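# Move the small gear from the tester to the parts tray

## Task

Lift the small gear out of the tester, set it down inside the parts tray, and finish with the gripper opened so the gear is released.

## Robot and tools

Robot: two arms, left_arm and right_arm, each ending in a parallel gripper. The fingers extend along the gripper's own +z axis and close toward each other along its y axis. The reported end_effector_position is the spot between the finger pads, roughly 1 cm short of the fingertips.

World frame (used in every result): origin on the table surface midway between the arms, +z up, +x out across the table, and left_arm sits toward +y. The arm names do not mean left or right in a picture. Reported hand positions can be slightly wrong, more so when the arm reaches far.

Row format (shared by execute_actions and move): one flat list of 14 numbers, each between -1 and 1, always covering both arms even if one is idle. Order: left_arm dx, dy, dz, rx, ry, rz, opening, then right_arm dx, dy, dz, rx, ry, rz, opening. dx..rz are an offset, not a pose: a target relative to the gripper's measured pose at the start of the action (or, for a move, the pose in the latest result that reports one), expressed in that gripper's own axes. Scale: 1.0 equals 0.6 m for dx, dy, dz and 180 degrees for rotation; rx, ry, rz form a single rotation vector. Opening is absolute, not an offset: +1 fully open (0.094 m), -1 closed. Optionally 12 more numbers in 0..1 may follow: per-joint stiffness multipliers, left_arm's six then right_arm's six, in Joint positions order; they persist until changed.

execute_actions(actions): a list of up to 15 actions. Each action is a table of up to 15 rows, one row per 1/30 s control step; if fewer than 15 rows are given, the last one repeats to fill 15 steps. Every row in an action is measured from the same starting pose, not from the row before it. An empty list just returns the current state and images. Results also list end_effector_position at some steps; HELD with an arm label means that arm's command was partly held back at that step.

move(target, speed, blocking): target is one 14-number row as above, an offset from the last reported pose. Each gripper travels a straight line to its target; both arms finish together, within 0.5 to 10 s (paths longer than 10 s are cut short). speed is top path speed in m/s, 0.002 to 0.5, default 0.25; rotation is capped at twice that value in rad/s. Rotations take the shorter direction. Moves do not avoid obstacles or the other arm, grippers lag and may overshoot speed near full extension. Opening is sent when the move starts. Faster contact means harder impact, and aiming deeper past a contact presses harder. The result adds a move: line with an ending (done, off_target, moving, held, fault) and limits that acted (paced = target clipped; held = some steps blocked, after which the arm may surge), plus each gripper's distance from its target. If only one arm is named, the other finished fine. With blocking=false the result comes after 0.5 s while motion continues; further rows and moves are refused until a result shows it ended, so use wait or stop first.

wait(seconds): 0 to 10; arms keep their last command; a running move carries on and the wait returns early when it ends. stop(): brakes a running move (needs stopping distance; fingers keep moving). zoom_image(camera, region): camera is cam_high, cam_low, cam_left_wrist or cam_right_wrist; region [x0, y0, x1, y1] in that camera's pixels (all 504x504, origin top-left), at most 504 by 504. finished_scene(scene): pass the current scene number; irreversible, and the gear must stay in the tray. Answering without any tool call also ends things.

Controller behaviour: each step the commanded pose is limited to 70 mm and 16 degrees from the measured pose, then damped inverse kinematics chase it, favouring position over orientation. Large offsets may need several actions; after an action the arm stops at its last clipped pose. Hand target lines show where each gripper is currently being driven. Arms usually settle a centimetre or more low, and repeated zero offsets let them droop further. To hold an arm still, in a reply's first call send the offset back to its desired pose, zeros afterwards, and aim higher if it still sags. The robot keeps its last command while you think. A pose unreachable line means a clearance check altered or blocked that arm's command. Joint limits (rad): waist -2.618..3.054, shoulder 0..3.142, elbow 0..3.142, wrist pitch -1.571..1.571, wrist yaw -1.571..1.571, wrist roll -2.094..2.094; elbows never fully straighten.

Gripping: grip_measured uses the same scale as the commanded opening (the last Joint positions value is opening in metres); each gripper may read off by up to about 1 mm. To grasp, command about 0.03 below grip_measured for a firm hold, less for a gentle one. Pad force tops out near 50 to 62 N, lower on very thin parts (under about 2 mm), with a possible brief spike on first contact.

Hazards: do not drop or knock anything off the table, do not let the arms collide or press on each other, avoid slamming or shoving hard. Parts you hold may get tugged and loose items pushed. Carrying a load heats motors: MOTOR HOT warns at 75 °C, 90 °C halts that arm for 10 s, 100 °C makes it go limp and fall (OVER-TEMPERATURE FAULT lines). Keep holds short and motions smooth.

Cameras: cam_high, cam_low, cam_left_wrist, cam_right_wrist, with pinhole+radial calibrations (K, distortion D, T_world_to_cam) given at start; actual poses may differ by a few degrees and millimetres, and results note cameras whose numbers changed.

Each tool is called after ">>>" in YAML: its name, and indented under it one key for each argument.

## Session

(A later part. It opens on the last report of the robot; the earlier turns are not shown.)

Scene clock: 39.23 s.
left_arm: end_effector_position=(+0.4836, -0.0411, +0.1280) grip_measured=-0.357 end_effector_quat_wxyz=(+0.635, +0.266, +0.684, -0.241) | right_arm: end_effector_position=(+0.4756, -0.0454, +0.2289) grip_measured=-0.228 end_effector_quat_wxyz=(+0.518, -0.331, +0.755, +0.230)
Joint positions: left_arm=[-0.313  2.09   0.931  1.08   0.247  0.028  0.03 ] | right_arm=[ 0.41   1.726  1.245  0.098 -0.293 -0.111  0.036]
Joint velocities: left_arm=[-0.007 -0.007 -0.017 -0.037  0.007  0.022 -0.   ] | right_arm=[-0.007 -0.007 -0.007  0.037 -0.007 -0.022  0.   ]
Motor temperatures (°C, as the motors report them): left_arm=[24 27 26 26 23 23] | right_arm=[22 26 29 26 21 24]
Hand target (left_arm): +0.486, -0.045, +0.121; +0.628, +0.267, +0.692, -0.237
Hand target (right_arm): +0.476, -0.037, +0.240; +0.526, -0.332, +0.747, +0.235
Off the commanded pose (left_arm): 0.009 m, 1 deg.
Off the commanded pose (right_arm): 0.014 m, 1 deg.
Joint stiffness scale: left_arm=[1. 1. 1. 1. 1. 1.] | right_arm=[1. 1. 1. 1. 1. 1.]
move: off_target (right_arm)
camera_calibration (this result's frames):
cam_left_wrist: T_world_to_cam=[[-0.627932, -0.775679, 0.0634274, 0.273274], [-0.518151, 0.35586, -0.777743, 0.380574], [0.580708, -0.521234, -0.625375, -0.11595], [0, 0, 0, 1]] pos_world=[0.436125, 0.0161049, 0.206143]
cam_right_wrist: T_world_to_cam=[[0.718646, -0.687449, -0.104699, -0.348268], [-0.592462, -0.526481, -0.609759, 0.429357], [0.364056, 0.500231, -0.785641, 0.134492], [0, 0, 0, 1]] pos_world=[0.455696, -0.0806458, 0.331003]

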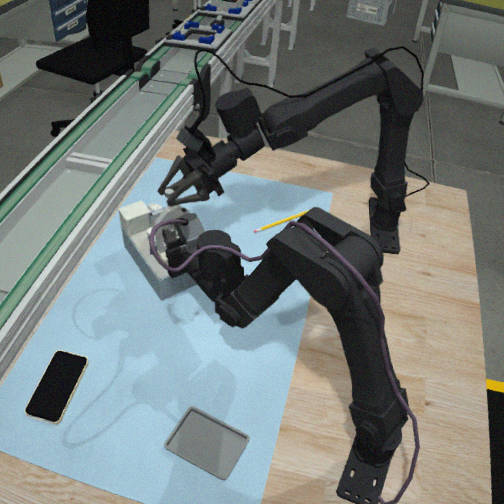

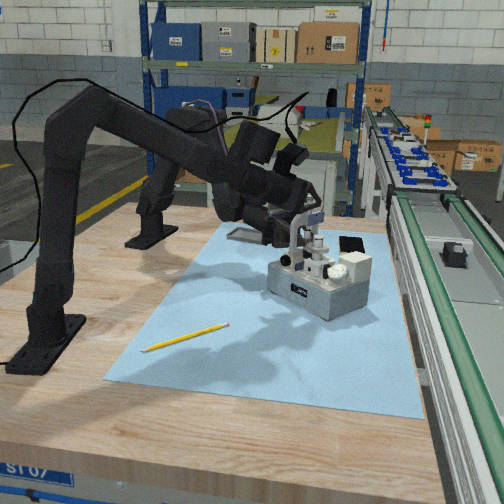

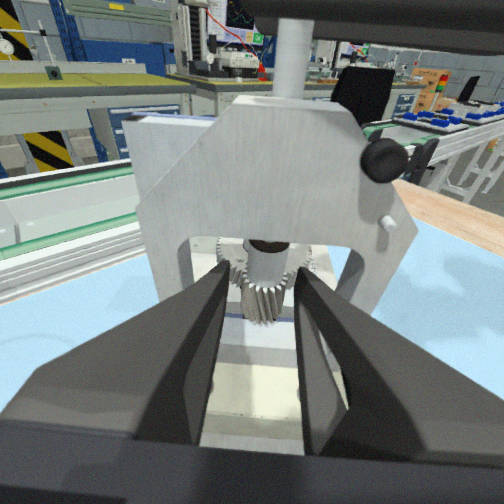

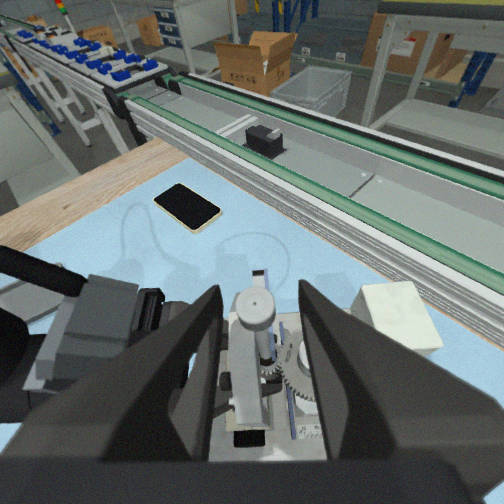

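>>> execute_actions:
  actions:
    - [[0,0,0,0,0,0,-0.42,-0.021,0.009,0.0035,0,-0.007,0,-0.32],[0,0,0,0,0,0,-0.46,-0.021,0.009,0.0035,0,-0.007,0,-0.40],[0,0,0,0,0,0,-0.50,-0.021,0.009,0.0035,0,-0.007,0,-0.46],[0,0,0,0,0,0,-0.52,-0.021,0.009,0.0035,0,-0.007,0,-0.50],[0,0,0,0,0,0,-0.54,-0.021,0.009,0.0035,0,-0.007,0,-0.53],[0,0,0,0,0,0,-0.56,-0.021,0.009,0.0035,0,-0.007,0,-0.55],[0,0,0,0,0,0,-0.57,-0.021,0.009,0.0035,0,-0.007,0,-0.57],[0,0,0,0,0,0,-0.58,-0.021,0.009,0.0035,0,-0.007,0,-0.59],[0,0,0,0,0,0,-0.59,-0.021,0.009,0.0035,0,-0.007,0,-0.61],[0,0,0,0,0,0,-0.60,-0.021,0.009,0.0035,0,-0.007,0,-0.63],[0,0,0,0,0,0,-0.61,-0.021,0.009,0.0035,0,-0.007,0,-0.64],[0,0,0,0,0,0,-0.62,-0.021,0.009,0.0035,0,-0.007,0,-0.65],[0,0,0,0,0,0,-0.63,-0.021,0.009,0.0035,0,-0.007,0,-0.66],[0,0,0,0,0,0,-0.64,-0.021,0.009,0.0035,0,-0.007,0,-0.67],[0,0,0,0,0,0,-0.65,-0.021,0.009,0.0035,0,-0.007,0,-0.68]]

Scene clock: 42.03 s.
left_arm: end_effector_position=(+0.4836, -0.0411, +0.1277) grip_measured=-0.626 end_effector_quat_wxyz=(+0.635, +0.265, +0.685, -0.242) | right_arm: end_effector_position=(+0.4750, -0.0441, +0.2287) grip_measured=-0.670 end_effector_quat_wxyz=(+0.518, -0.329, +0.756, +0.229)
Joint positions: left_arm=[-0.313  2.09   0.932  1.078  0.248  0.026  0.018] | right_arm=[ 0.415  1.726  1.245  0.098 -0.283 -0.106  0.016]
Joint velocities: left_arm=[ 0.012  0.007  0.002  0.051  0.007 -0.066 -0.   ] | right_arm=[ 0.002 -0.012 -0.012 -0.022 -0.007 -0.007 -0.007]
Motor temperatures (°C, as the motors report them): left_arm=[24 28 26 26 23 23] | right_arm=[22 26 29 27 21 24]
Hand target (left_arm): +0.484, -0.041, +0.128; +0.635, +0.266, +0.684, -0.241
Hand target (right_arm): +0.476, -0.037, +0.240; +0.526, -0.329, +0.749, +0.234
Off the commanded pose (left_arm): 0.000 m, 0 deg.
Off the commanded pose (right_arm): 0.013 m, 1 deg.
Joint stiffness scale: left_arm=[1. 1. 1. 1. 1. 1.] | right_arm=[1. 1. 1. 1. 1. 1.]
Step readings (end_effector_position):
0: left_arm (+0.4837, -0.0410, +0.1277) | right_arm (+0.4756, -0.0454, +0.2289)
1: left_arm (+0.4837, -0.0410, +0.1277) | right_arm (+0.4757, -0.0454, +0.2289)
2: left_arm (+0.4837, -0.0410, +0.1277) | right_arm (+0.4757, -0.0453, +0.2288)
4: left_arm (+0.4837, -0.0410, +0.1277) | right_arm (+0.4754, -0.0448, +0.2288)
8: left_arm (+0.4837, -0.0410, +0.1277) | right_arm (+0.4748, -0.0439, +0.2287)
15: end_effector_position above
camera_calibration (this result's frames):
cam_left_wrist: T_world_to_cam=[[-0.627903, -0.775486, 0.0660271, 0.272897], [-0.520325, 0.35518, -0.776601, 0.381234], [0.578792, -0.521985, -0.626523, -0.115137], [0, 0, 0, 1]] pos_world=[0.436359, 0.0161212, 0.205912]
cam_right_wrist: T_world_to_cam=[[0.714973, -0.691032, -0.106249, -0.345054], [-0.596266, -0.523323, -0.608769, 0.431312], [0.365077, 0.498606, -0.7862, 0.133481], [0, 0, 0, 1]] pos_world=[0.45515, -0.079282, 0.330851]

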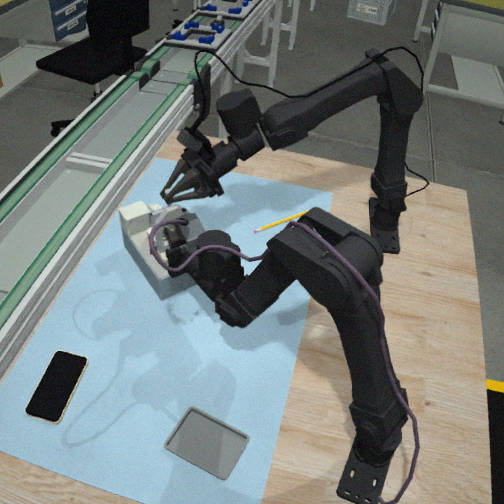

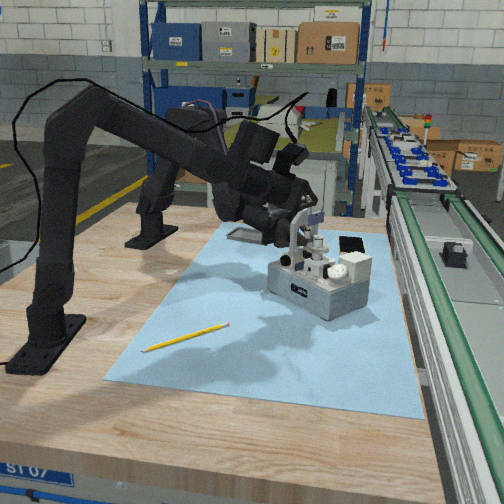

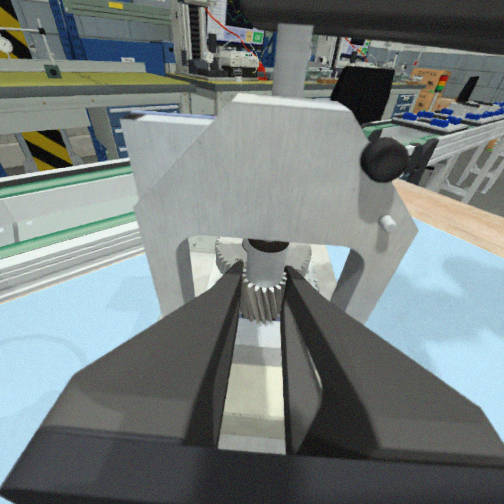

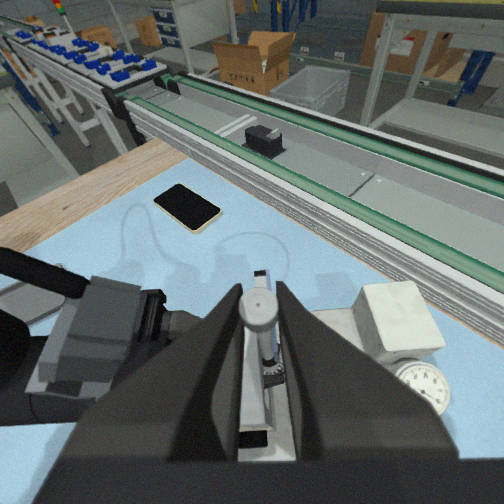

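>>> execute_actions:
  actions: []

>>> zoom_image:
  camera: "cam_right_wrist"
  region: [200, 260, 330, 400]

Scene clock: 42.50 s.
left_arm: end_effector_position=(+0.4836, -0.0411, +0.1277) grip_measured=-0.626 end_effector_quat_wxyz=(+0.634, +0.265, +0.685, -0.242) | right_arm: end_effector_position=(+0.4750, -0.0441, +0.2287) grip_measured=-0.672 end_effector_quat_wxyz=(+0.518, -0.329, +0.756, +0.229)
Joint positions: left_arm=[-0.313  2.09   0.932  1.078  0.248  0.024  0.018] | right_arm=[ 0.415  1.726  1.245  0.098 -0.283 -0.106  0.015]
Joint velocities: left_arm=[-0.022 -0.012  0.017  0.007 -0.007 -0.007 -0.001] | right_arm=[ 0.002 -0.012  0.012 -0.022  0.022 -0.051  0.   ]
Motor temperatures (°C, as the motors report them): left_arm=[24 28 26 26 23 23] | right_arm=[22 26 29 27 21 24]
Hand target (left_arm): +0.484, -0.041, +0.128; +0.635, +0.266, +0.684, -0.241
Hand target (right_arm): +0.476, -0.037, +0.240; +0.526, -0.329, +0.749, +0.234
Off the commanded pose (left_arm): 0.000 m, 0 deg.
Off the commanded pose (right_arm): 0.013 m, 1 deg.
Joint stiffness scale: left_arm=[1. 1. 1. 1. 1. 1.] | right_arm=[1. 1. 1. 1. 1. 1.]
camera_calibration (this result's frames):
cam_left_wrist: T_world_to_cam=[[-0.627742, -0.775485, 0.0675428, 0.272626], [-0.521158, 0.35424, -0.776472, 0.381582], [0.578216, -0.522625, -0.626522, -0.114885], [0, 0, 0, 1]] pos_world=[0.436431, 0.0162039, 0.205896]
cam_right_wrist: T_world_to_cam=[[0.714973, -0.691032, -0.106249, -0.345054], [-0.596266, -0.523323, -0.608769, 0.431312], [0.365077, 0.498606, -0.7862, 0.133481], [0, 0, 0, 1]] pos_world=[0.45515, -0.079282, 0.330851]

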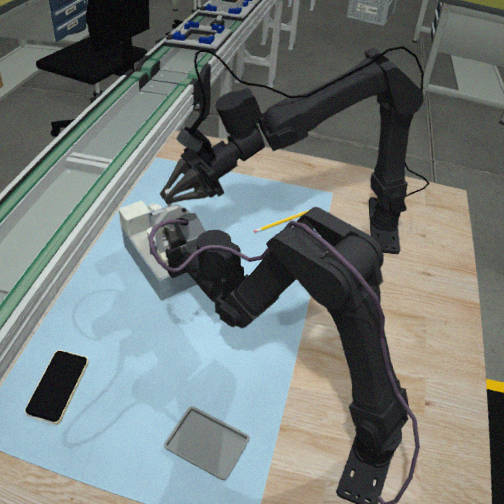

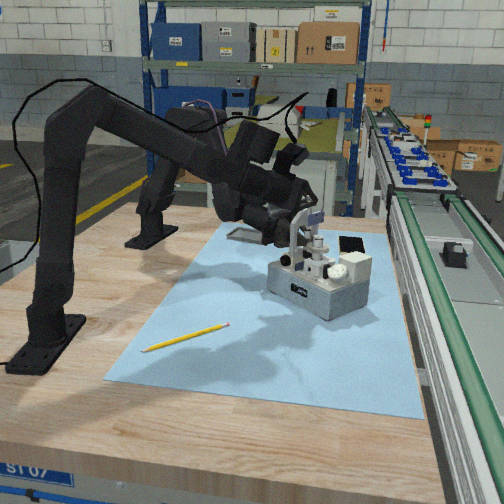

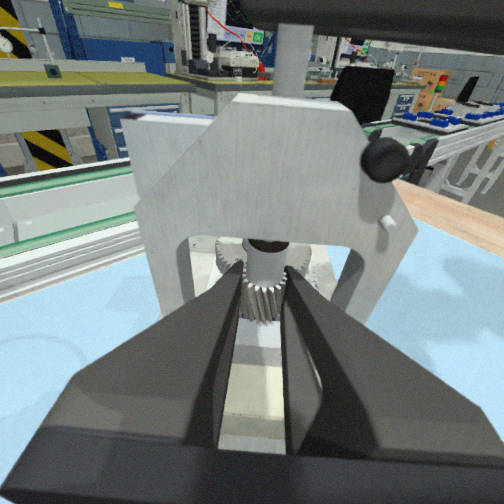

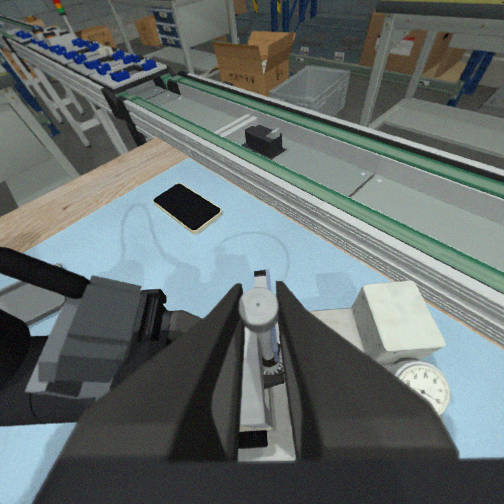

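Region (200, 260, 330, 400) of cam_right_wrist's 504x504 image, scaled by 3.600, with more detail than that image has; it fills the left 468 columns of this view, and the rest is white.

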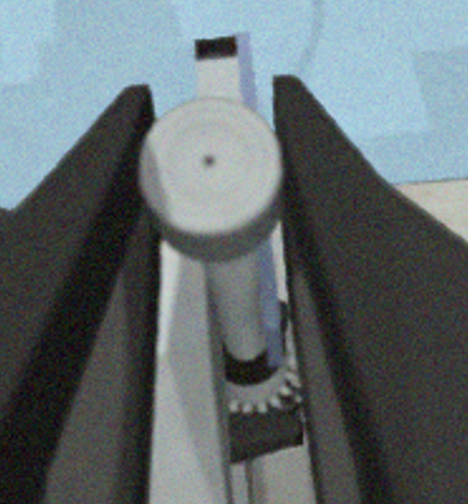

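>>> move:
  target: [0, 0, 0, 0, 0, 0, -0.66, -0.0467, 0.0, -0.018, 0.0, -0.007, 0.0, -0.705]
  speed: 0.04

Scene clock: 43.77 s.
left_arm: end_effector_position=(+0.4835, -0.0412, +0.1277) grip_measured=-0.626 end_effector_quat_wxyz=(+0.634, +0.265, +0.685, -0.243) | right_arm: end_effector_position=(+0.4748, -0.0446, +0.2306) grip_measured=-0.690 end_effector_quat_wxyz=(+0.507, -0.329, +0.764, +0.227)
Joint positions: left_arm=[-0.313  2.09   0.932  1.078  0.248  0.023  0.018] | right_arm=[ 0.415  1.727  1.278  0.038 -0.282 -0.106  0.015]
Joint velocities: left_arm=[ 0.007  0.002  0.012  0.037  0.007 -0.037  0.001] | right_arm=[-0.022  0.007 -0.002 -0.007  0.051 -0.007 -0.   ]
Motor temperatures (°C, as the motors report them): left_arm=[24 28 26 26 23 23] | right_arm=[22 27 30 27 21 24]
Hand target (left_arm): +0.484, -0.041, +0.128; +0.634, +0.265, +0.685, -0.242
Hand target (right_arm): +0.475, -0.045, +0.258; +0.526, -0.326, +0.750, +0.233
Off the commanded pose (left_arm): 0.000 m, 0 deg.
Off the commanded pose (right_arm): 0.028 m, 3 deg.
Joint stiffness scale: left_arm=[1. 1. 1. 1. 1. 1.] | right_arm=[1. 1. 1. 1. 1. 1.]
move: off_target (right_arm)
camera_calibration (this result's frames):
cam_left_wrist: T_world_to_cam=[[-0.628209, -0.775002, 0.0687396, 0.272582], [-0.521536, 0.35389, -0.776378, 0.381728], [0.577368, -0.523577, -0.626508, -0.114515], [0, 0, 0, 1]] pos_world=[0.436441, 0.0162049, 0.205884]
cam_right_wrist: T_world_to_cam=[[0.711223, -0.693838, -0.112915, -0.341858], [-0.611009, -0.530731, -0.587361, 0.433806], [0.347606, 0.486737, -0.80141, 0.146548], [0, 0, 0, 1]] pos_world=[0.457256, -0.0782901, 0.333644]

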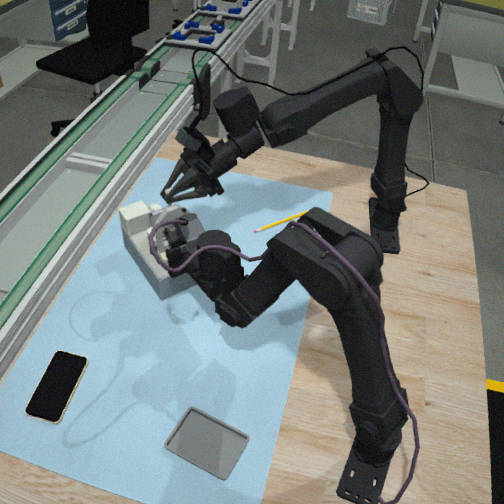

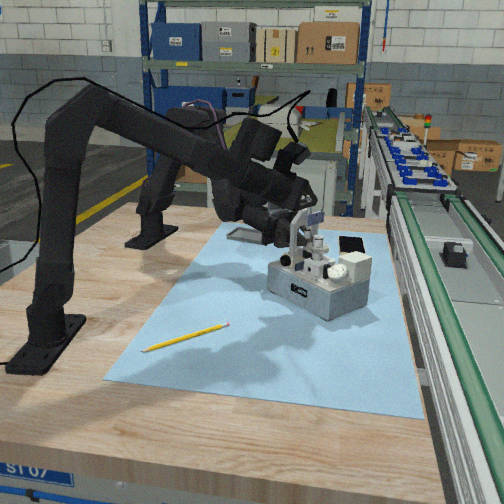

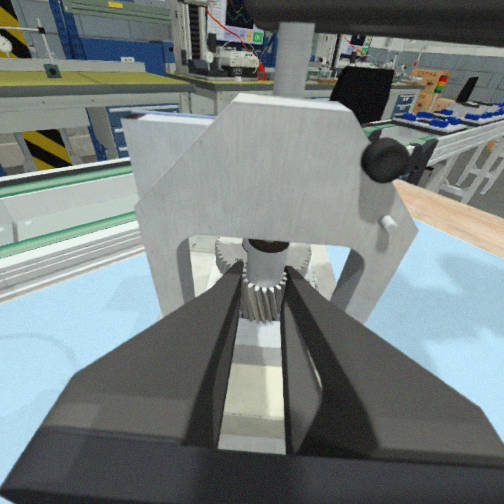

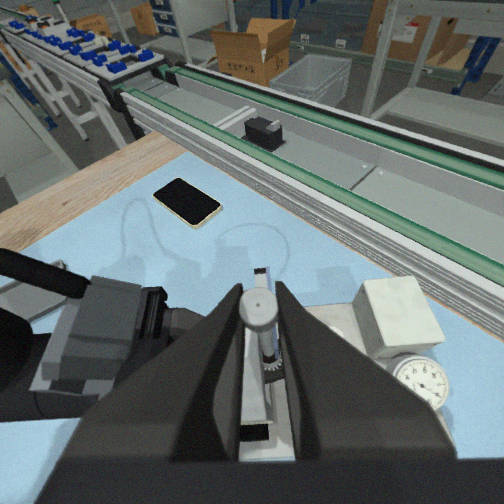

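>>> execute_actions:
  actions:
    - [[0,0,0,0,0,0,-0.66,-0.0431,0.0006,-0.0179,0,-0.016,0,-0.725],[0,0,0,0,0,0,-0.66,-0.045,0.0006,-0.0187,0,-0.016,0,-0.725],[0,0,0,0,0,0,-0.66,-0.047,0.0007,-0.0195,0,-0.016,0,-0.725],[0,0,0,0,0,0,-0.66,-0.049,0.0007,-0.0204,0,-0.016,0,-0.725],[0,0,0,0,0,0,-0.66,-0.051,0.0007,-0.0212,0,-0.016,0,-0.725],[0,0,0,0,0,0,-0.66,-0.053,0.0008,-0.022,0,-0.016,0,-0.725],[0,0,0,0,0,0,-0.66,-0.055,0.0008,-0.0229,0,-0.016,0,-0.725],[0,0,0,0,0,0,-0.66,-0.057,0.0008,-0.0237,0,-0.016,0,-0.725],[0,0,0,0,0,0,-0.66,-0.059,0.0008,-0.0245,0,-0.016,0,-0.725],[0,0,0,0,0,0,-0.66,-0.061,0.0009,-0.0254,0,-0.016,0,-0.725],[0,0,0,0,0,0,-0.66,-0.063,0.0009,-0.0262,0,-0.016,0,-0.725],[0,0,0,0,0,0,-0.66,-0.065,0.0009,-0.027,0,-0.016,0,-0.725],[0,0,0,0,0,0,-0.66,-0.067,0.001,-0.0278,0,-0.016,0,-0.725],[0,0,0,0,0,0,-0.66,-0.069,0.001,-0.0287,0,-0.016,0,-0.725],[0,0,0,0,0,0,-0.66,-0.071,0.001,-0.0295,0,-0.016,0,-0.725]]

Scene clock: 45.10 s.
left_arm: end_effector_position=(+0.4835, -0.0412, +0.1277) grip_measured=-0.626 end_effector_quat_wxyz=(+0.634, +0.265, +0.685, -0.243) | right_arm: end_effector_position=(+0.4748, -0.0446, +0.2361) grip_measured=-0.700 end_effector_quat_wxyz=(+0.499, -0.330, +0.769, +0.226)
Joint positions: left_arm=[-0.313  2.09   0.932  1.078  0.248  0.023  0.018] | right_arm=[ 0.415  1.727  1.318 -0.021 -0.282 -0.106  0.014]
Joint velocities: left_arm=[-0.007 -0.002  0.002 -0.007 -0.022 -0.037  0.   ] | right_arm=[-0.007 -0.012  0.105 -0.198 -0.007 -0.007  0.   ]
Motor temperatures (°C, as the motors report them): left_arm=[24 28 26 27 23 23] | right_arm=[22 27 30 27 21 24]
Hand target (left_arm): +0.484, -0.041, +0.128; +0.634, +0.264, +0.685, -0.243
Hand target (right_arm): +0.474, -0.045, +0.276; +0.526, -0.324, +0.750, +0.235
Off the commanded pose (left_arm): 0.000 m, 0 deg.
Off the commanded pose (right_arm): 0.041 m, 4 deg.
Joint stiffness scale: left_arm=[1. 1. 1. 1. 1. 1.] | right_arm=[1. 1. 1. 1. 1. 1.]
Step readings (end_effector_position):
0: left_arm (+0.4835, -0.0412, +0.1277) | right_arm (+0.4749, -0.0446, +0.2307)
1: left_arm (+0.4835, -0.0412, +0.1277) | right_arm (+0.4749, -0.0446, +0.2307)
2: left_arm (+0.4835, -0.0412, +0.1277) | right_arm (+0.4749, -0.0446, +0.2307)
4: left_arm (+0.4835, -0.0412, +0.1277) | right_arm (+0.4748, -0.0446, +0.2306)
8: left_arm (+0.4835, -0.0412, +0.1277) | right_arm (+0.4749, -0.0446, +0.2324)
15: end_effector_position above
camera_calibration (this result's frames):
cam_left_wrist: T_world_to_cam=[[-0.628209, -0.775002, 0.0687396, 0.272582], [-0.521536, 0.35389, -0.776378, 0.381728], [0.577368, -0.523577, -0.626508, -0.114515], [0, 0, 0, 1]] pos_world=[0.436441, 0.0162049, 0.205884]
cam_right_wrist: T_world_to_cam=[[0.709276, -0.694961, -0.118144, -0.339113], [-0.620779, -0.536361, -0.571796, 0.437739], [0.334008, 0.478902, -0.811845, 0.159579], [0, 0, 0, 1]] pos_world=[0.458963, -0.0773064, 0.339787]

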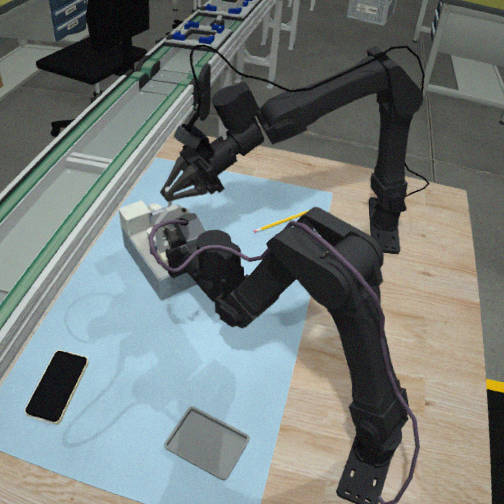

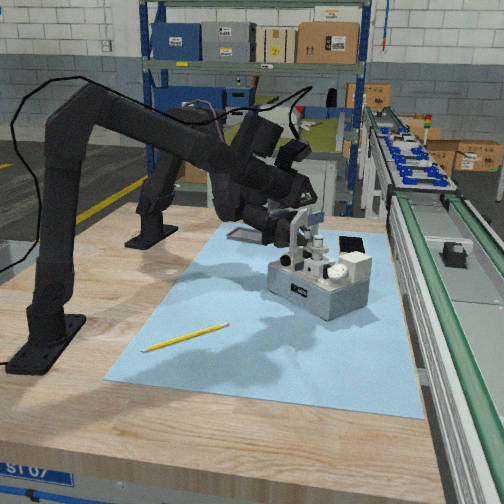

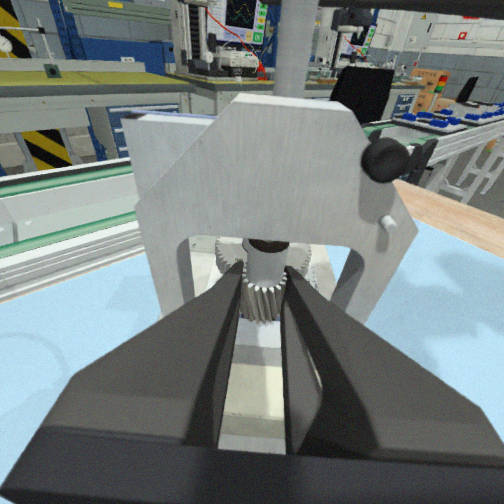

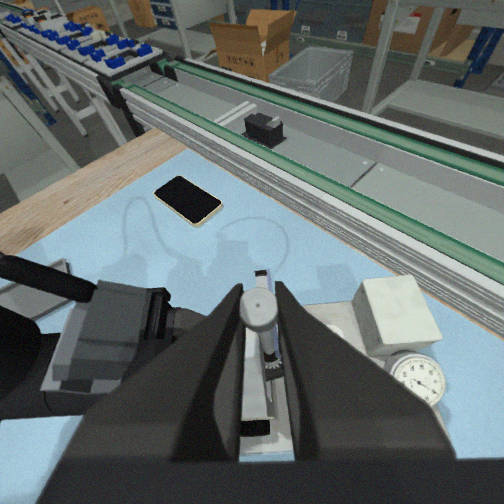

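>>> execute_actions:
  actions: []

>>> zoom_image:
  camera: "cam_low"
  region: [280, 180, 340, 265]

>>> zoom_image:
  camera: "cam_right_wrist"
  region: [220, 270, 320, 400]

Scene clock: 45.50 s.
left_arm: end_effector_position=(+0.4835, -0.0412, +0.1277) grip_measured=-0.626 end_effector_quat_wxyz=(+0.634, +0.265, +0.685, -0.243) | right_arm: end_effector_position=(+0.4748, -0.0447, +0.2372) grip_measured=-0.700 end_effector_quat_wxyz=(+0.497, -0.330, +0.770, +0.226)
Joint positions: left_arm=[-0.313  2.09   0.932  1.078  0.248  0.023  0.018] | right_arm=[ 0.415  1.727  1.326 -0.033 -0.281 -0.106  0.014]
Joint velocities: left_arm=[-0.017 -0.012 -0.012 -0.037 -0.007 -0.051  0.   ] | right_arm=[-0.007 -0.007 -0.002 -0.007  0.007  0.081 -0.   ]
Motor temperatures (°C, as the motors report them): left_arm=[24 29 26 27 23 23] | right_arm=[22 27 30 27 21 24]
Hand target (left_arm): +0.484, -0.041, +0.128; +0.634, +0.264, +0.685, -0.243
Hand target (right_arm): +0.474, -0.045, +0.276; +0.526, -0.324, +0.750, +0.235
Off the commanded pose (left_arm): 0.000 m, 0 deg.
Off the commanded pose (right_arm): 0.040 m, 4 deg.
Joint stiffness scale: left_arm=[1. 1. 1. 1. 1. 1.] | right_arm=[1. 1. 1. 1. 1. 1.]
camera_calibration (this result's frames):
cam_left_wrist: T_world_to_cam=[[-0.628209, -0.775002, 0.0687396, 0.272582], [-0.521536, 0.35389, -0.776378, 0.381728], [0.577368, -0.523577, -0.626508, -0.114515], [0, 0, 0, 1]] pos_world=[0.436441, 0.0162049, 0.205884]
cam_right_wrist: T_world_to_cam=[[0.708613, -0.695471, -0.119112, -0.338508], [-0.622992, -0.537419, -0.568385, 0.438472], [0.331283, 0.476971, -0.814095, 0.162241], [0, 0, 0, 1]] pos_world=[0.459288, -0.0771638, 0.34098]

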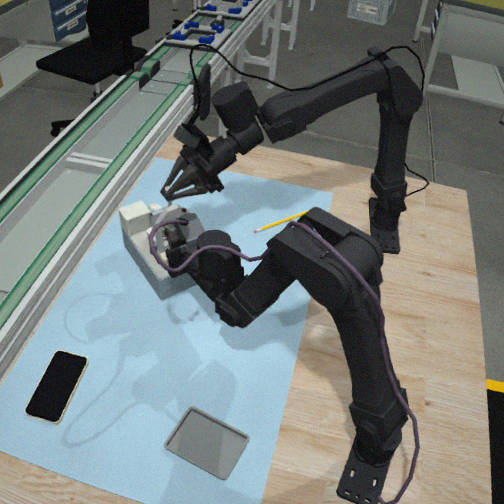

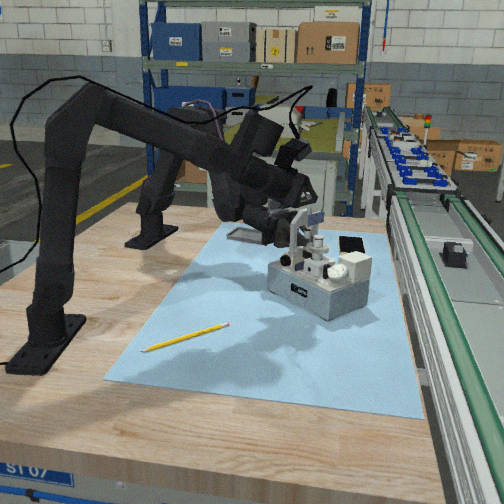

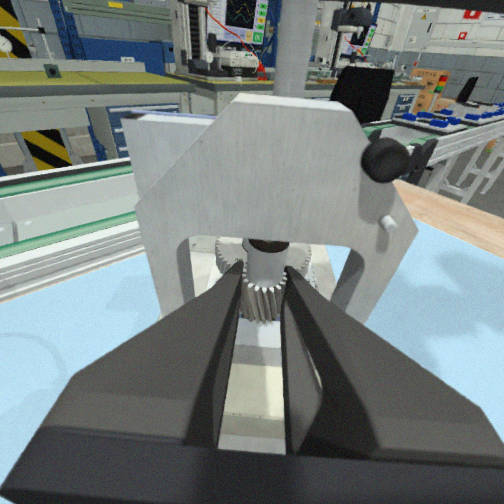

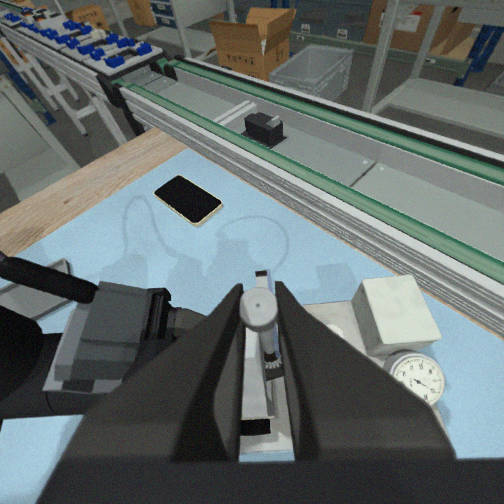

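Region (280, 180, 340, 265) of cam_low's 504x504 image, scaled by 5.929, with more detail than that image has; it fills the left 356 columns of this view, and the rest is white.

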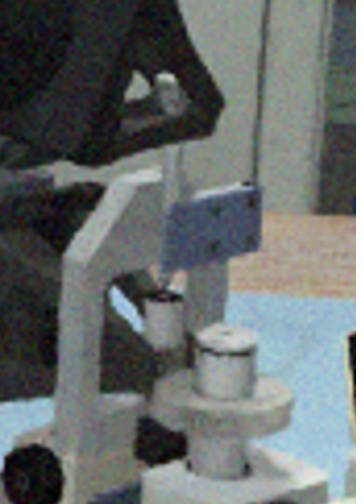

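Region (220, 270, 320, 400) of cam_right_wrist's 504x504 image, scaled by 3.877, with more detail than that image has; it fills the left 388 columns of this view, and the rest is white.

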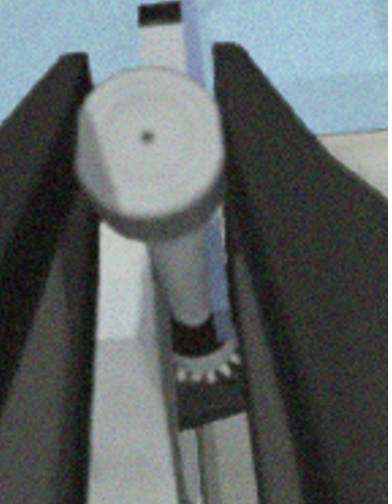

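>>> execute_actions:
  actions:
    - [[0,0,0,0,0,0,-0.66,-0.0615,0.0013,-0.0271,0,-0.0233,0,-0.73],[-0.001,0,0,0,0,0,-0.66,-0.0645,0.0014,-0.0285,0,-0.0233,0,-0.73],[-0.002,0,0,0,0,0,-0.66,-0.0675,0.0015,-0.0298,0,-0.0233,0,-0.73],[-0.003,0,0,0,0,0,-0.66,-0.0705,0.0015,-0.0311,0,-0.0233,0,-0.73],[-0.004,0,-0.0003,0,0,0,-0.66,-0.0735,0.0016,-0.0324,0,-0.0233,0,-0.73],[-0.005,0,-0.0004,0,0,0,-0.66,-0.0765,0.0017,-0.0338,0,-0.0233,0,-0.73],[-0.006,0,-0.0005,0,0,0,-0.66,-0.0795,0.0017,-0.0351,0,-0.0233,0,-0.73],[-0.007,0,-0.0006,0,0,0,-0.66,-0.0825,0.0018,-0.0364,0,-0.0233,0,-0.73],[-0.008,0,-0.0006,0,0,0,-0.66,-0.0855,0.0019,-0.0377,0,-0.0233,0,-0.73],[-0.009,0,-0.0007,0,0,0,-0.66,-0.0885,0.0019,-0.0391,0,-0.0233,0,-0.73],[-0.010,0,-0.0008,0,0,0,-0.66,-0.0915,0.002,-0.0404,0,-0.0233,0,-0.73],[-0.011,0,-0.0009,0,0,0,-0.66,-0.0945,0.0021,-0.0417,0,-0.0233,0,-0.73],[-0.012,0,-0.0009,0,0,0,-0.66,-0.097,0.0021,-0.0428,0,-0.0233,0,-0.73],[-0.013,0,-0.001,0,0,0,-0.66,-0.099,0.0022,-0.0437,0,-0.0233,0,-0.73],[-0.0133,0,-0.001,0,0,0,-0.66,-0.1006,0.0022,-0.0444,0,-0.0233,0,-0.73]]

>>> wait:
  seconds: 0.3

>>> zoom_image:
  camera: "cam_low"
  region: [280, 170, 340, 265]

Scene clock: 46.83 s.
left_arm: end_effector_position=(+0.4834, -0.0413, +0.1281) grip_measured=-0.626 end_effector_quat_wxyz=(+0.634, +0.265, +0.685, -0.243) | right_arm: end_effector_position=(+0.4747, -0.0449, +0.2484) grip_measured=-0.700 end_effector_quat_wxyz=(+0.484, -0.331, +0.779, +0.224)
Joint positions: left_arm=[-0.313  2.089  0.932  1.077  0.249  0.023  0.018] | right_arm=[ 0.415  1.73   1.401 -0.136 -0.281 -0.106  0.014]
Joint velocities: left_arm=[ 0.017 -0.061 -0.007 -0.022  0.007 -0.066  0.001] | right_arm=[ 0.012  0.042  0.129 -0.198 -0.007 -0.066  0.   ]
Motor temperatures (°C, as the motors report them): left_arm=[24 29 26 27 23 23] | right_arm=[22 28 30 27 21 24]
Hand target (left_arm): +0.483, -0.041, +0.136; +0.634, +0.264, +0.685, -0.243
Hand target (right_arm): +0.472, -0.046, +0.302; +0.525, -0.322, +0.751, +0.238
Off the commanded pose (left_arm): 0.008 m, 0 deg.
Off the commanded pose (right_arm): 0.055 m, 6 deg.
Joint stiffness scale: left_arm=[1. 1. 1. 1. 1. 1.] | right_arm=[1. 1. 1. 1. 1. 1.]
Step readings (end_effector_position):
0: left_arm (+0.4835, -0.0412, +0.1277) | right_arm (+0.4748, -0.0447, +0.2372)
1: left_arm (+0.4835, -0.0412, +0.1277) | right_arm (+0.4747, -0.0447, +0.2371)
2: left_arm (+0.4835, -0.0412, +0.1277) | right_arm (+0.4748, -0.0447, +0.2374)
4: left_arm (+0.4835, -0.0412, +0.1277) | right_arm (+0.4748, -0.0447, +0.2378)
8: left_arm (+0.4835, -0.0412, +0.1277) | right_arm (+0.4748, -0.0447, +0.2414)
15: end_effector_position above
camera_calibration (this result's frames):
cam_left_wrist: T_world_to_cam=[[-0.628502, -0.774762, 0.0687696, 0.272634], [-0.521412, 0.354067, -0.77638, 0.381903], [0.57716, -0.523814, -0.626502, -0.114195], [0, 0, 0, 1]] pos_world=[0.436389, 0.0161898, 0.206209]
cam_right_wrist: T_world_to_cam=[[0.705087, -0.697631, -0.127133, -0.333624], [-0.638013, -0.545856, -0.543121, 0.445159], [0.309502, 0.46406, -0.829974, 0.185153], [0, 0, 0, 1]] pos_world=[0.461946, -0.0756763, 0.353033]

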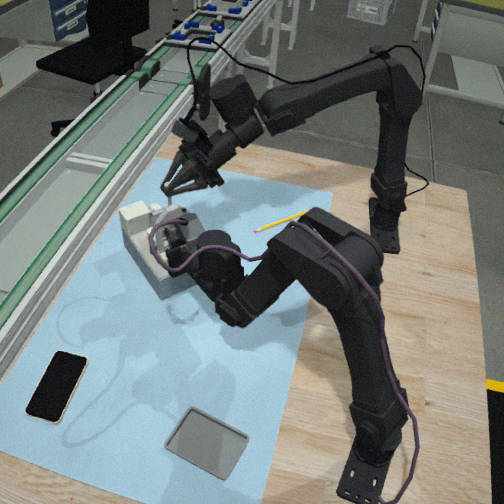

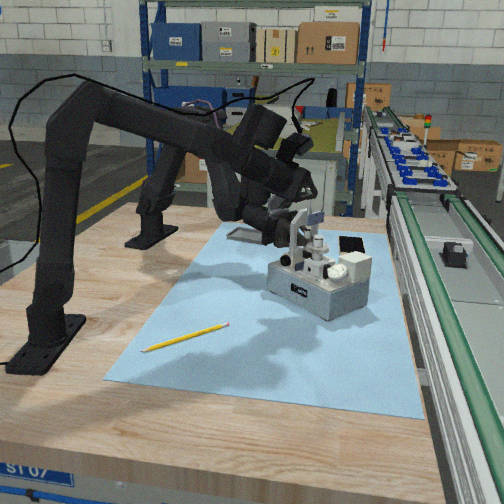

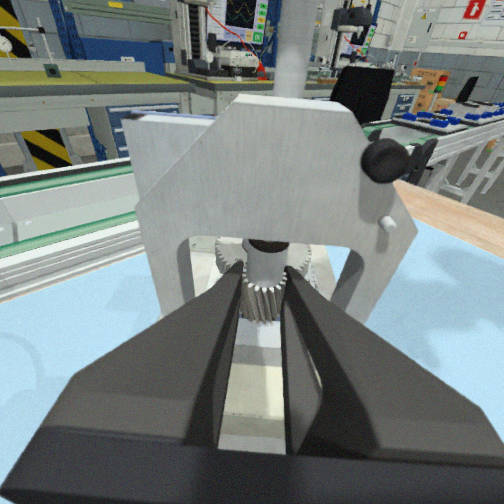

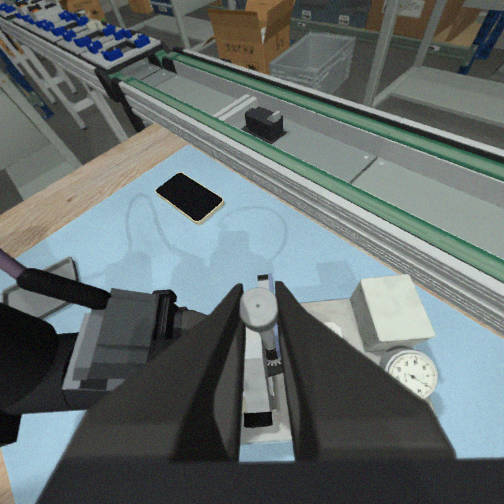

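Scene clock: 47.13 s.
left_arm: end_effector_position=(+0.4832, -0.0412, +0.1285) grip_measured=-0.626 end_effector_quat_wxyz=(+0.633, +0.265, +0.686, -0.243) | right_arm: end_effector_position=(+0.4746, -0.0449, +0.2483) grip_measured=-0.700 end_effector_quat_wxyz=(+0.481, -0.331, +0.781, +0.224)
Joint positions: left_arm=[-0.313  2.085  0.932  1.069  0.249  0.023  0.018] | right_arm=[ 0.415  1.733  1.41  -0.151 -0.281 -0.106  0.014]
Joint velocities: left_arm=[-0.002 -0.002 -0.017 -0.037 -0.081  0.066  0.001] | right_arm=[-0.007 -0.002 -0.007  0.081  0.066 -0.007 -0.001]
Motor temperatures (°C, as the motors report them): left_arm=[24 29 26 27 23 23] | right_arm=[22 28 30 27 21 24]
Hand target (left_arm): +0.483, -0.041, +0.136; +0.634, +0.264, +0.685, -0.243
Hand target (right_arm): +0.473, -0.046, +0.302; +0.525, -0.322, +0.751, +0.238
Off the commanded pose (left_arm): 0.007 m, 0 deg.
Off the commanded pose (right_arm): 0.055 m, 6 deg.
Joint stiffness scale: left_arm=[1. 1. 1. 1. 1. 1.] | right_arm=[1. 1. 1. 1. 1. 1.]
wait: 0.30 s; at rest by 0.17 s
camera_calibration (this result's frames):
cam_left_wrist: T_world_to_cam=[[-0.628292, -0.774872, 0.0694378, 0.27237], [-0.523767, 0.355308, -0.774225, 0.383051], [0.575253, -0.522809, -0.62909, -0.112452], [0, 0, 0, 1]] pos_world=[0.436446, 0.0161601, 0.206912]
cam_right_wrist: T_world_to_cam=[[0.704198, -0.698144, -0.129233, -0.33271], [-0.64176, -0.548015, -0.536492, 0.445106], [0.303727, 0.460733, -0.833951, 0.188655], [0, 0, 0, 1]] pos_world=[0.462645, -0.0752736, 0.353128]

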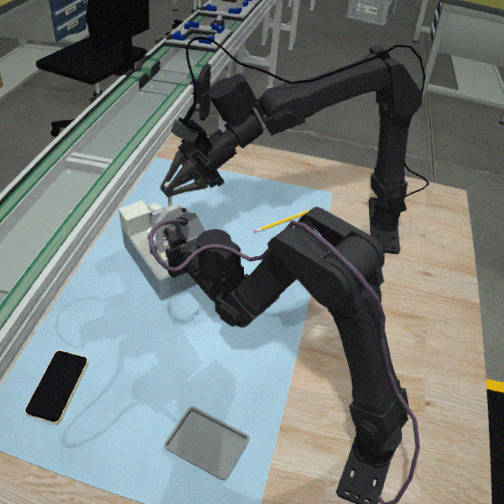

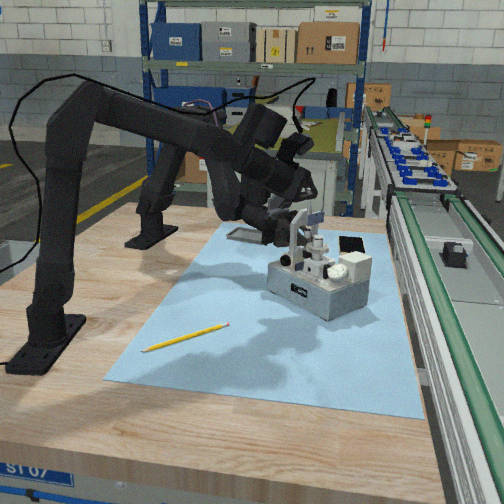

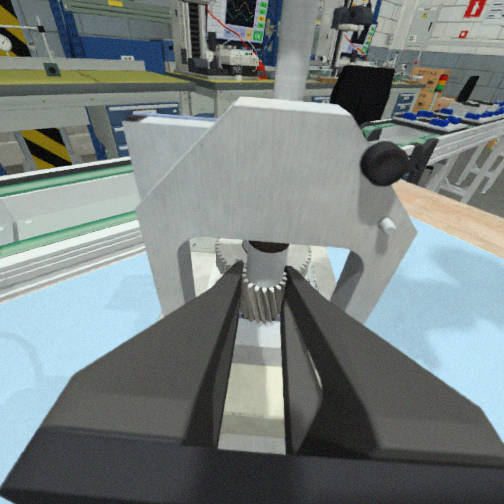

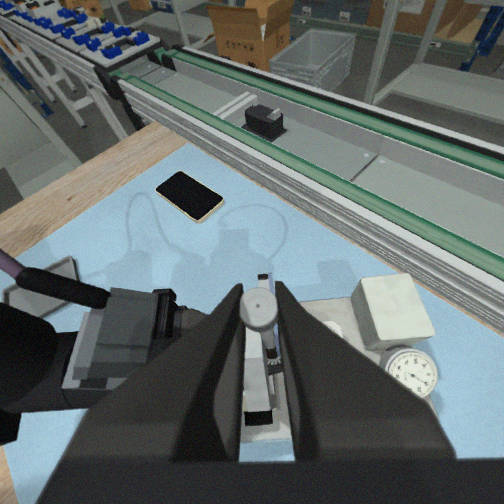

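Region (280, 170, 340, 265) of cam_low's 504x504 image, scaled by 5.305, with more detail than that image has; it fills the left 318 columns of this view, and the rest is white.

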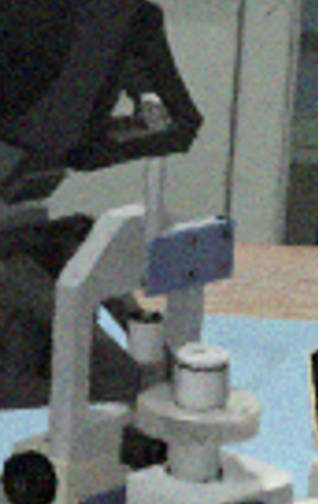

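>>> execute_actions:
  actions:
    - [[-0.0135,0,-0.0016,0,-0.0017,0,-0.66,-0.078,0.0027,-0.038,0,-0.0356,0,-0.73],[-0.0145,0,-0.0022,0,-0.0024,0,-0.66,-0.078,0.0027,-0.038,0,-0.0356,0,-0.73],[-0.0155,0,-0.0028,0,-0.0032,0,-0.66,-0.078,0.0027,-0.038,0,-0.0356,0,-0.73],[-0.0165,0,-0.0034,0,-0.0039,0,-0.66,-0.078,0.0027,-0.038,0,-0.0356,0,-0.73],[-0.0175,0,-0.004,0,-0.0046,0,-0.66,-0.078,0.0027,-0.038,0,-0.0356,0,-0.73],[-0.0185,0,-0.0045,0,-0.0054,0,-0.66,-0.078,0.0027,-0.038,0,-0.0356,0,-0.73],[-0.0195,0,-0.0051,0,-0.0061,0,-0.66,-0.078,0.0027,-0.038,0,-0.0356,0,-0.73],[-0.0205,0,-0.0057,0,-0.0068,0,-0.66,-0.078,0.0027,-0.038,0,-0.0356,0,-0.73],[-0.0215,0,-0.0063,0,-0.0075,0,-0.66,-0.078,0.0027,-0.038,0,-0.0356,0,-0.73],[-0.0225,0,-0.0069,0,-0.0083,0,-0.66,-0.078,0.0027,-0.038,0,-0.0356,0,-0.73],[-0.0235,0,-0.0075,0,-0.009,0,-0.66,-0.078,0.0027,-0.038,0,-0.0356,0,-0.73]]

Scene clock: 49.60 s.
left_arm: end_effector_position=(+0.4824, -0.0407, +0.1322) grip_measured=-0.626 end_effector_quat_wxyz=(+0.635, +0.264, +0.684, -0.243) | right_arm: end_effector_position=(+0.4746, -0.0449, +0.2482) grip_measured=-0.700 end_effector_quat_wxyz=(+0.480, -0.331, +0.781, +0.224)
Joint positions: left_arm=[-0.313  2.074  0.928  1.067  0.249  0.022  0.018] | right_arm=[ 0.415  1.733  1.41  -0.151 -0.281 -0.106  0.014]
Joint velocities: left_arm=[-0.012 -0.056 -0.002  0.007 -0.051 -0.037  0.001] | right_arm=[ 0.002 -0.007  0.002 -0.022 -0.051 -0.037  0.001]
Motor temperatures (°C, as the motors report them): left_arm=[24 30 26 27 23 23] | right_arm=[22 30 31 27 21 24]
Hand target (left_arm): +0.481, -0.039, +0.143; +0.642, +0.262, +0.677, -0.246
Hand target (right_arm): +0.473, -0.046, +0.299; +0.523, -0.319, +0.753, +0.241
Off the commanded pose (left_arm): 0.011 m, 1 deg.
Off the commanded pose (right_arm): 0.052 m, 6 deg.
Joint stiffness scale: left_arm=[1. 1. 1. 1. 1. 1.] | right_arm=[1. 1. 1. 1. 1. 1.]
Step readings (end_effector_position):
0: left_arm (+0.4832, -0.0412, +0.1285) | right_arm (+0.4746, -0.0449, +0.2482)
1: left_arm (+0.4832, -0.0412, +0.1285) | right_arm (+0.4746, -0.0449, +0.2482)
2: left_arm (+0.4832, -0.0412, +0.1285) | right_arm (+0.4746, -0.0449, +0.2482)
4: left_arm (+0.4832, -0.0412, +0.1285) | right_arm (+0.4746, -0.0449, +0.2482)
8: left_arm (+0.4832, -0.0412, +0.1294) | right_arm (+0.4746, -0.0449, +0.2482)
15: end_effector_position above
camera_calibration (this result's frames):
cam_left_wrist: T_world_to_cam=[[-0.628515, -0.774711, 0.0692301, 0.272075], [-0.520781, 0.353045, -0.777269, 0.384204], [0.577717, -0.524578, -0.625349, -0.111187], [0, 0, 0, 1]] pos_world=[0.435324, 0.0168118, 0.210263]
cam_right_wrist: T_world_to_cam=[[0.704155, -0.698168, -0.129333, -0.332665], [-0.641937, -0.548117, -0.536176, 0.445028], [0.303452, 0.460574, -0.834139, 0.188777], [0, 0, 0, 1]] pos_world=[0.462643, -0.0752746, 0.353056]

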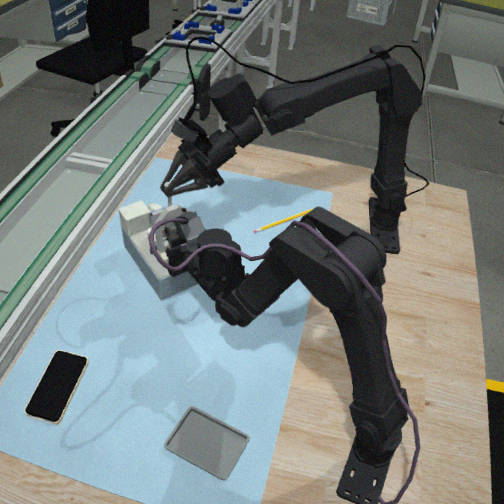

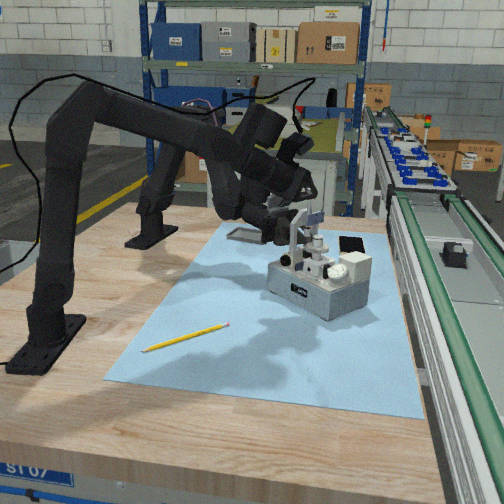

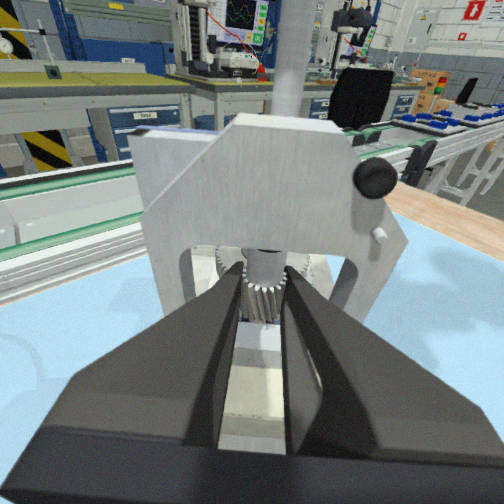

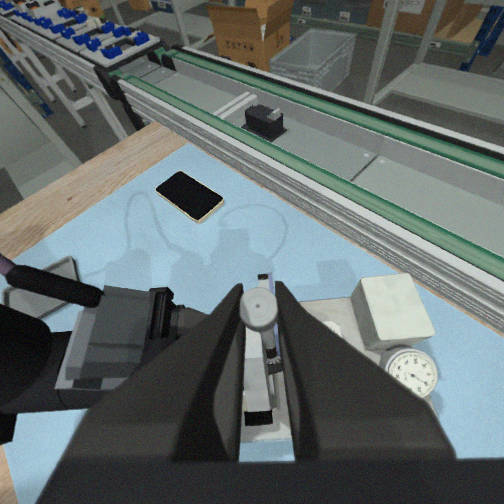

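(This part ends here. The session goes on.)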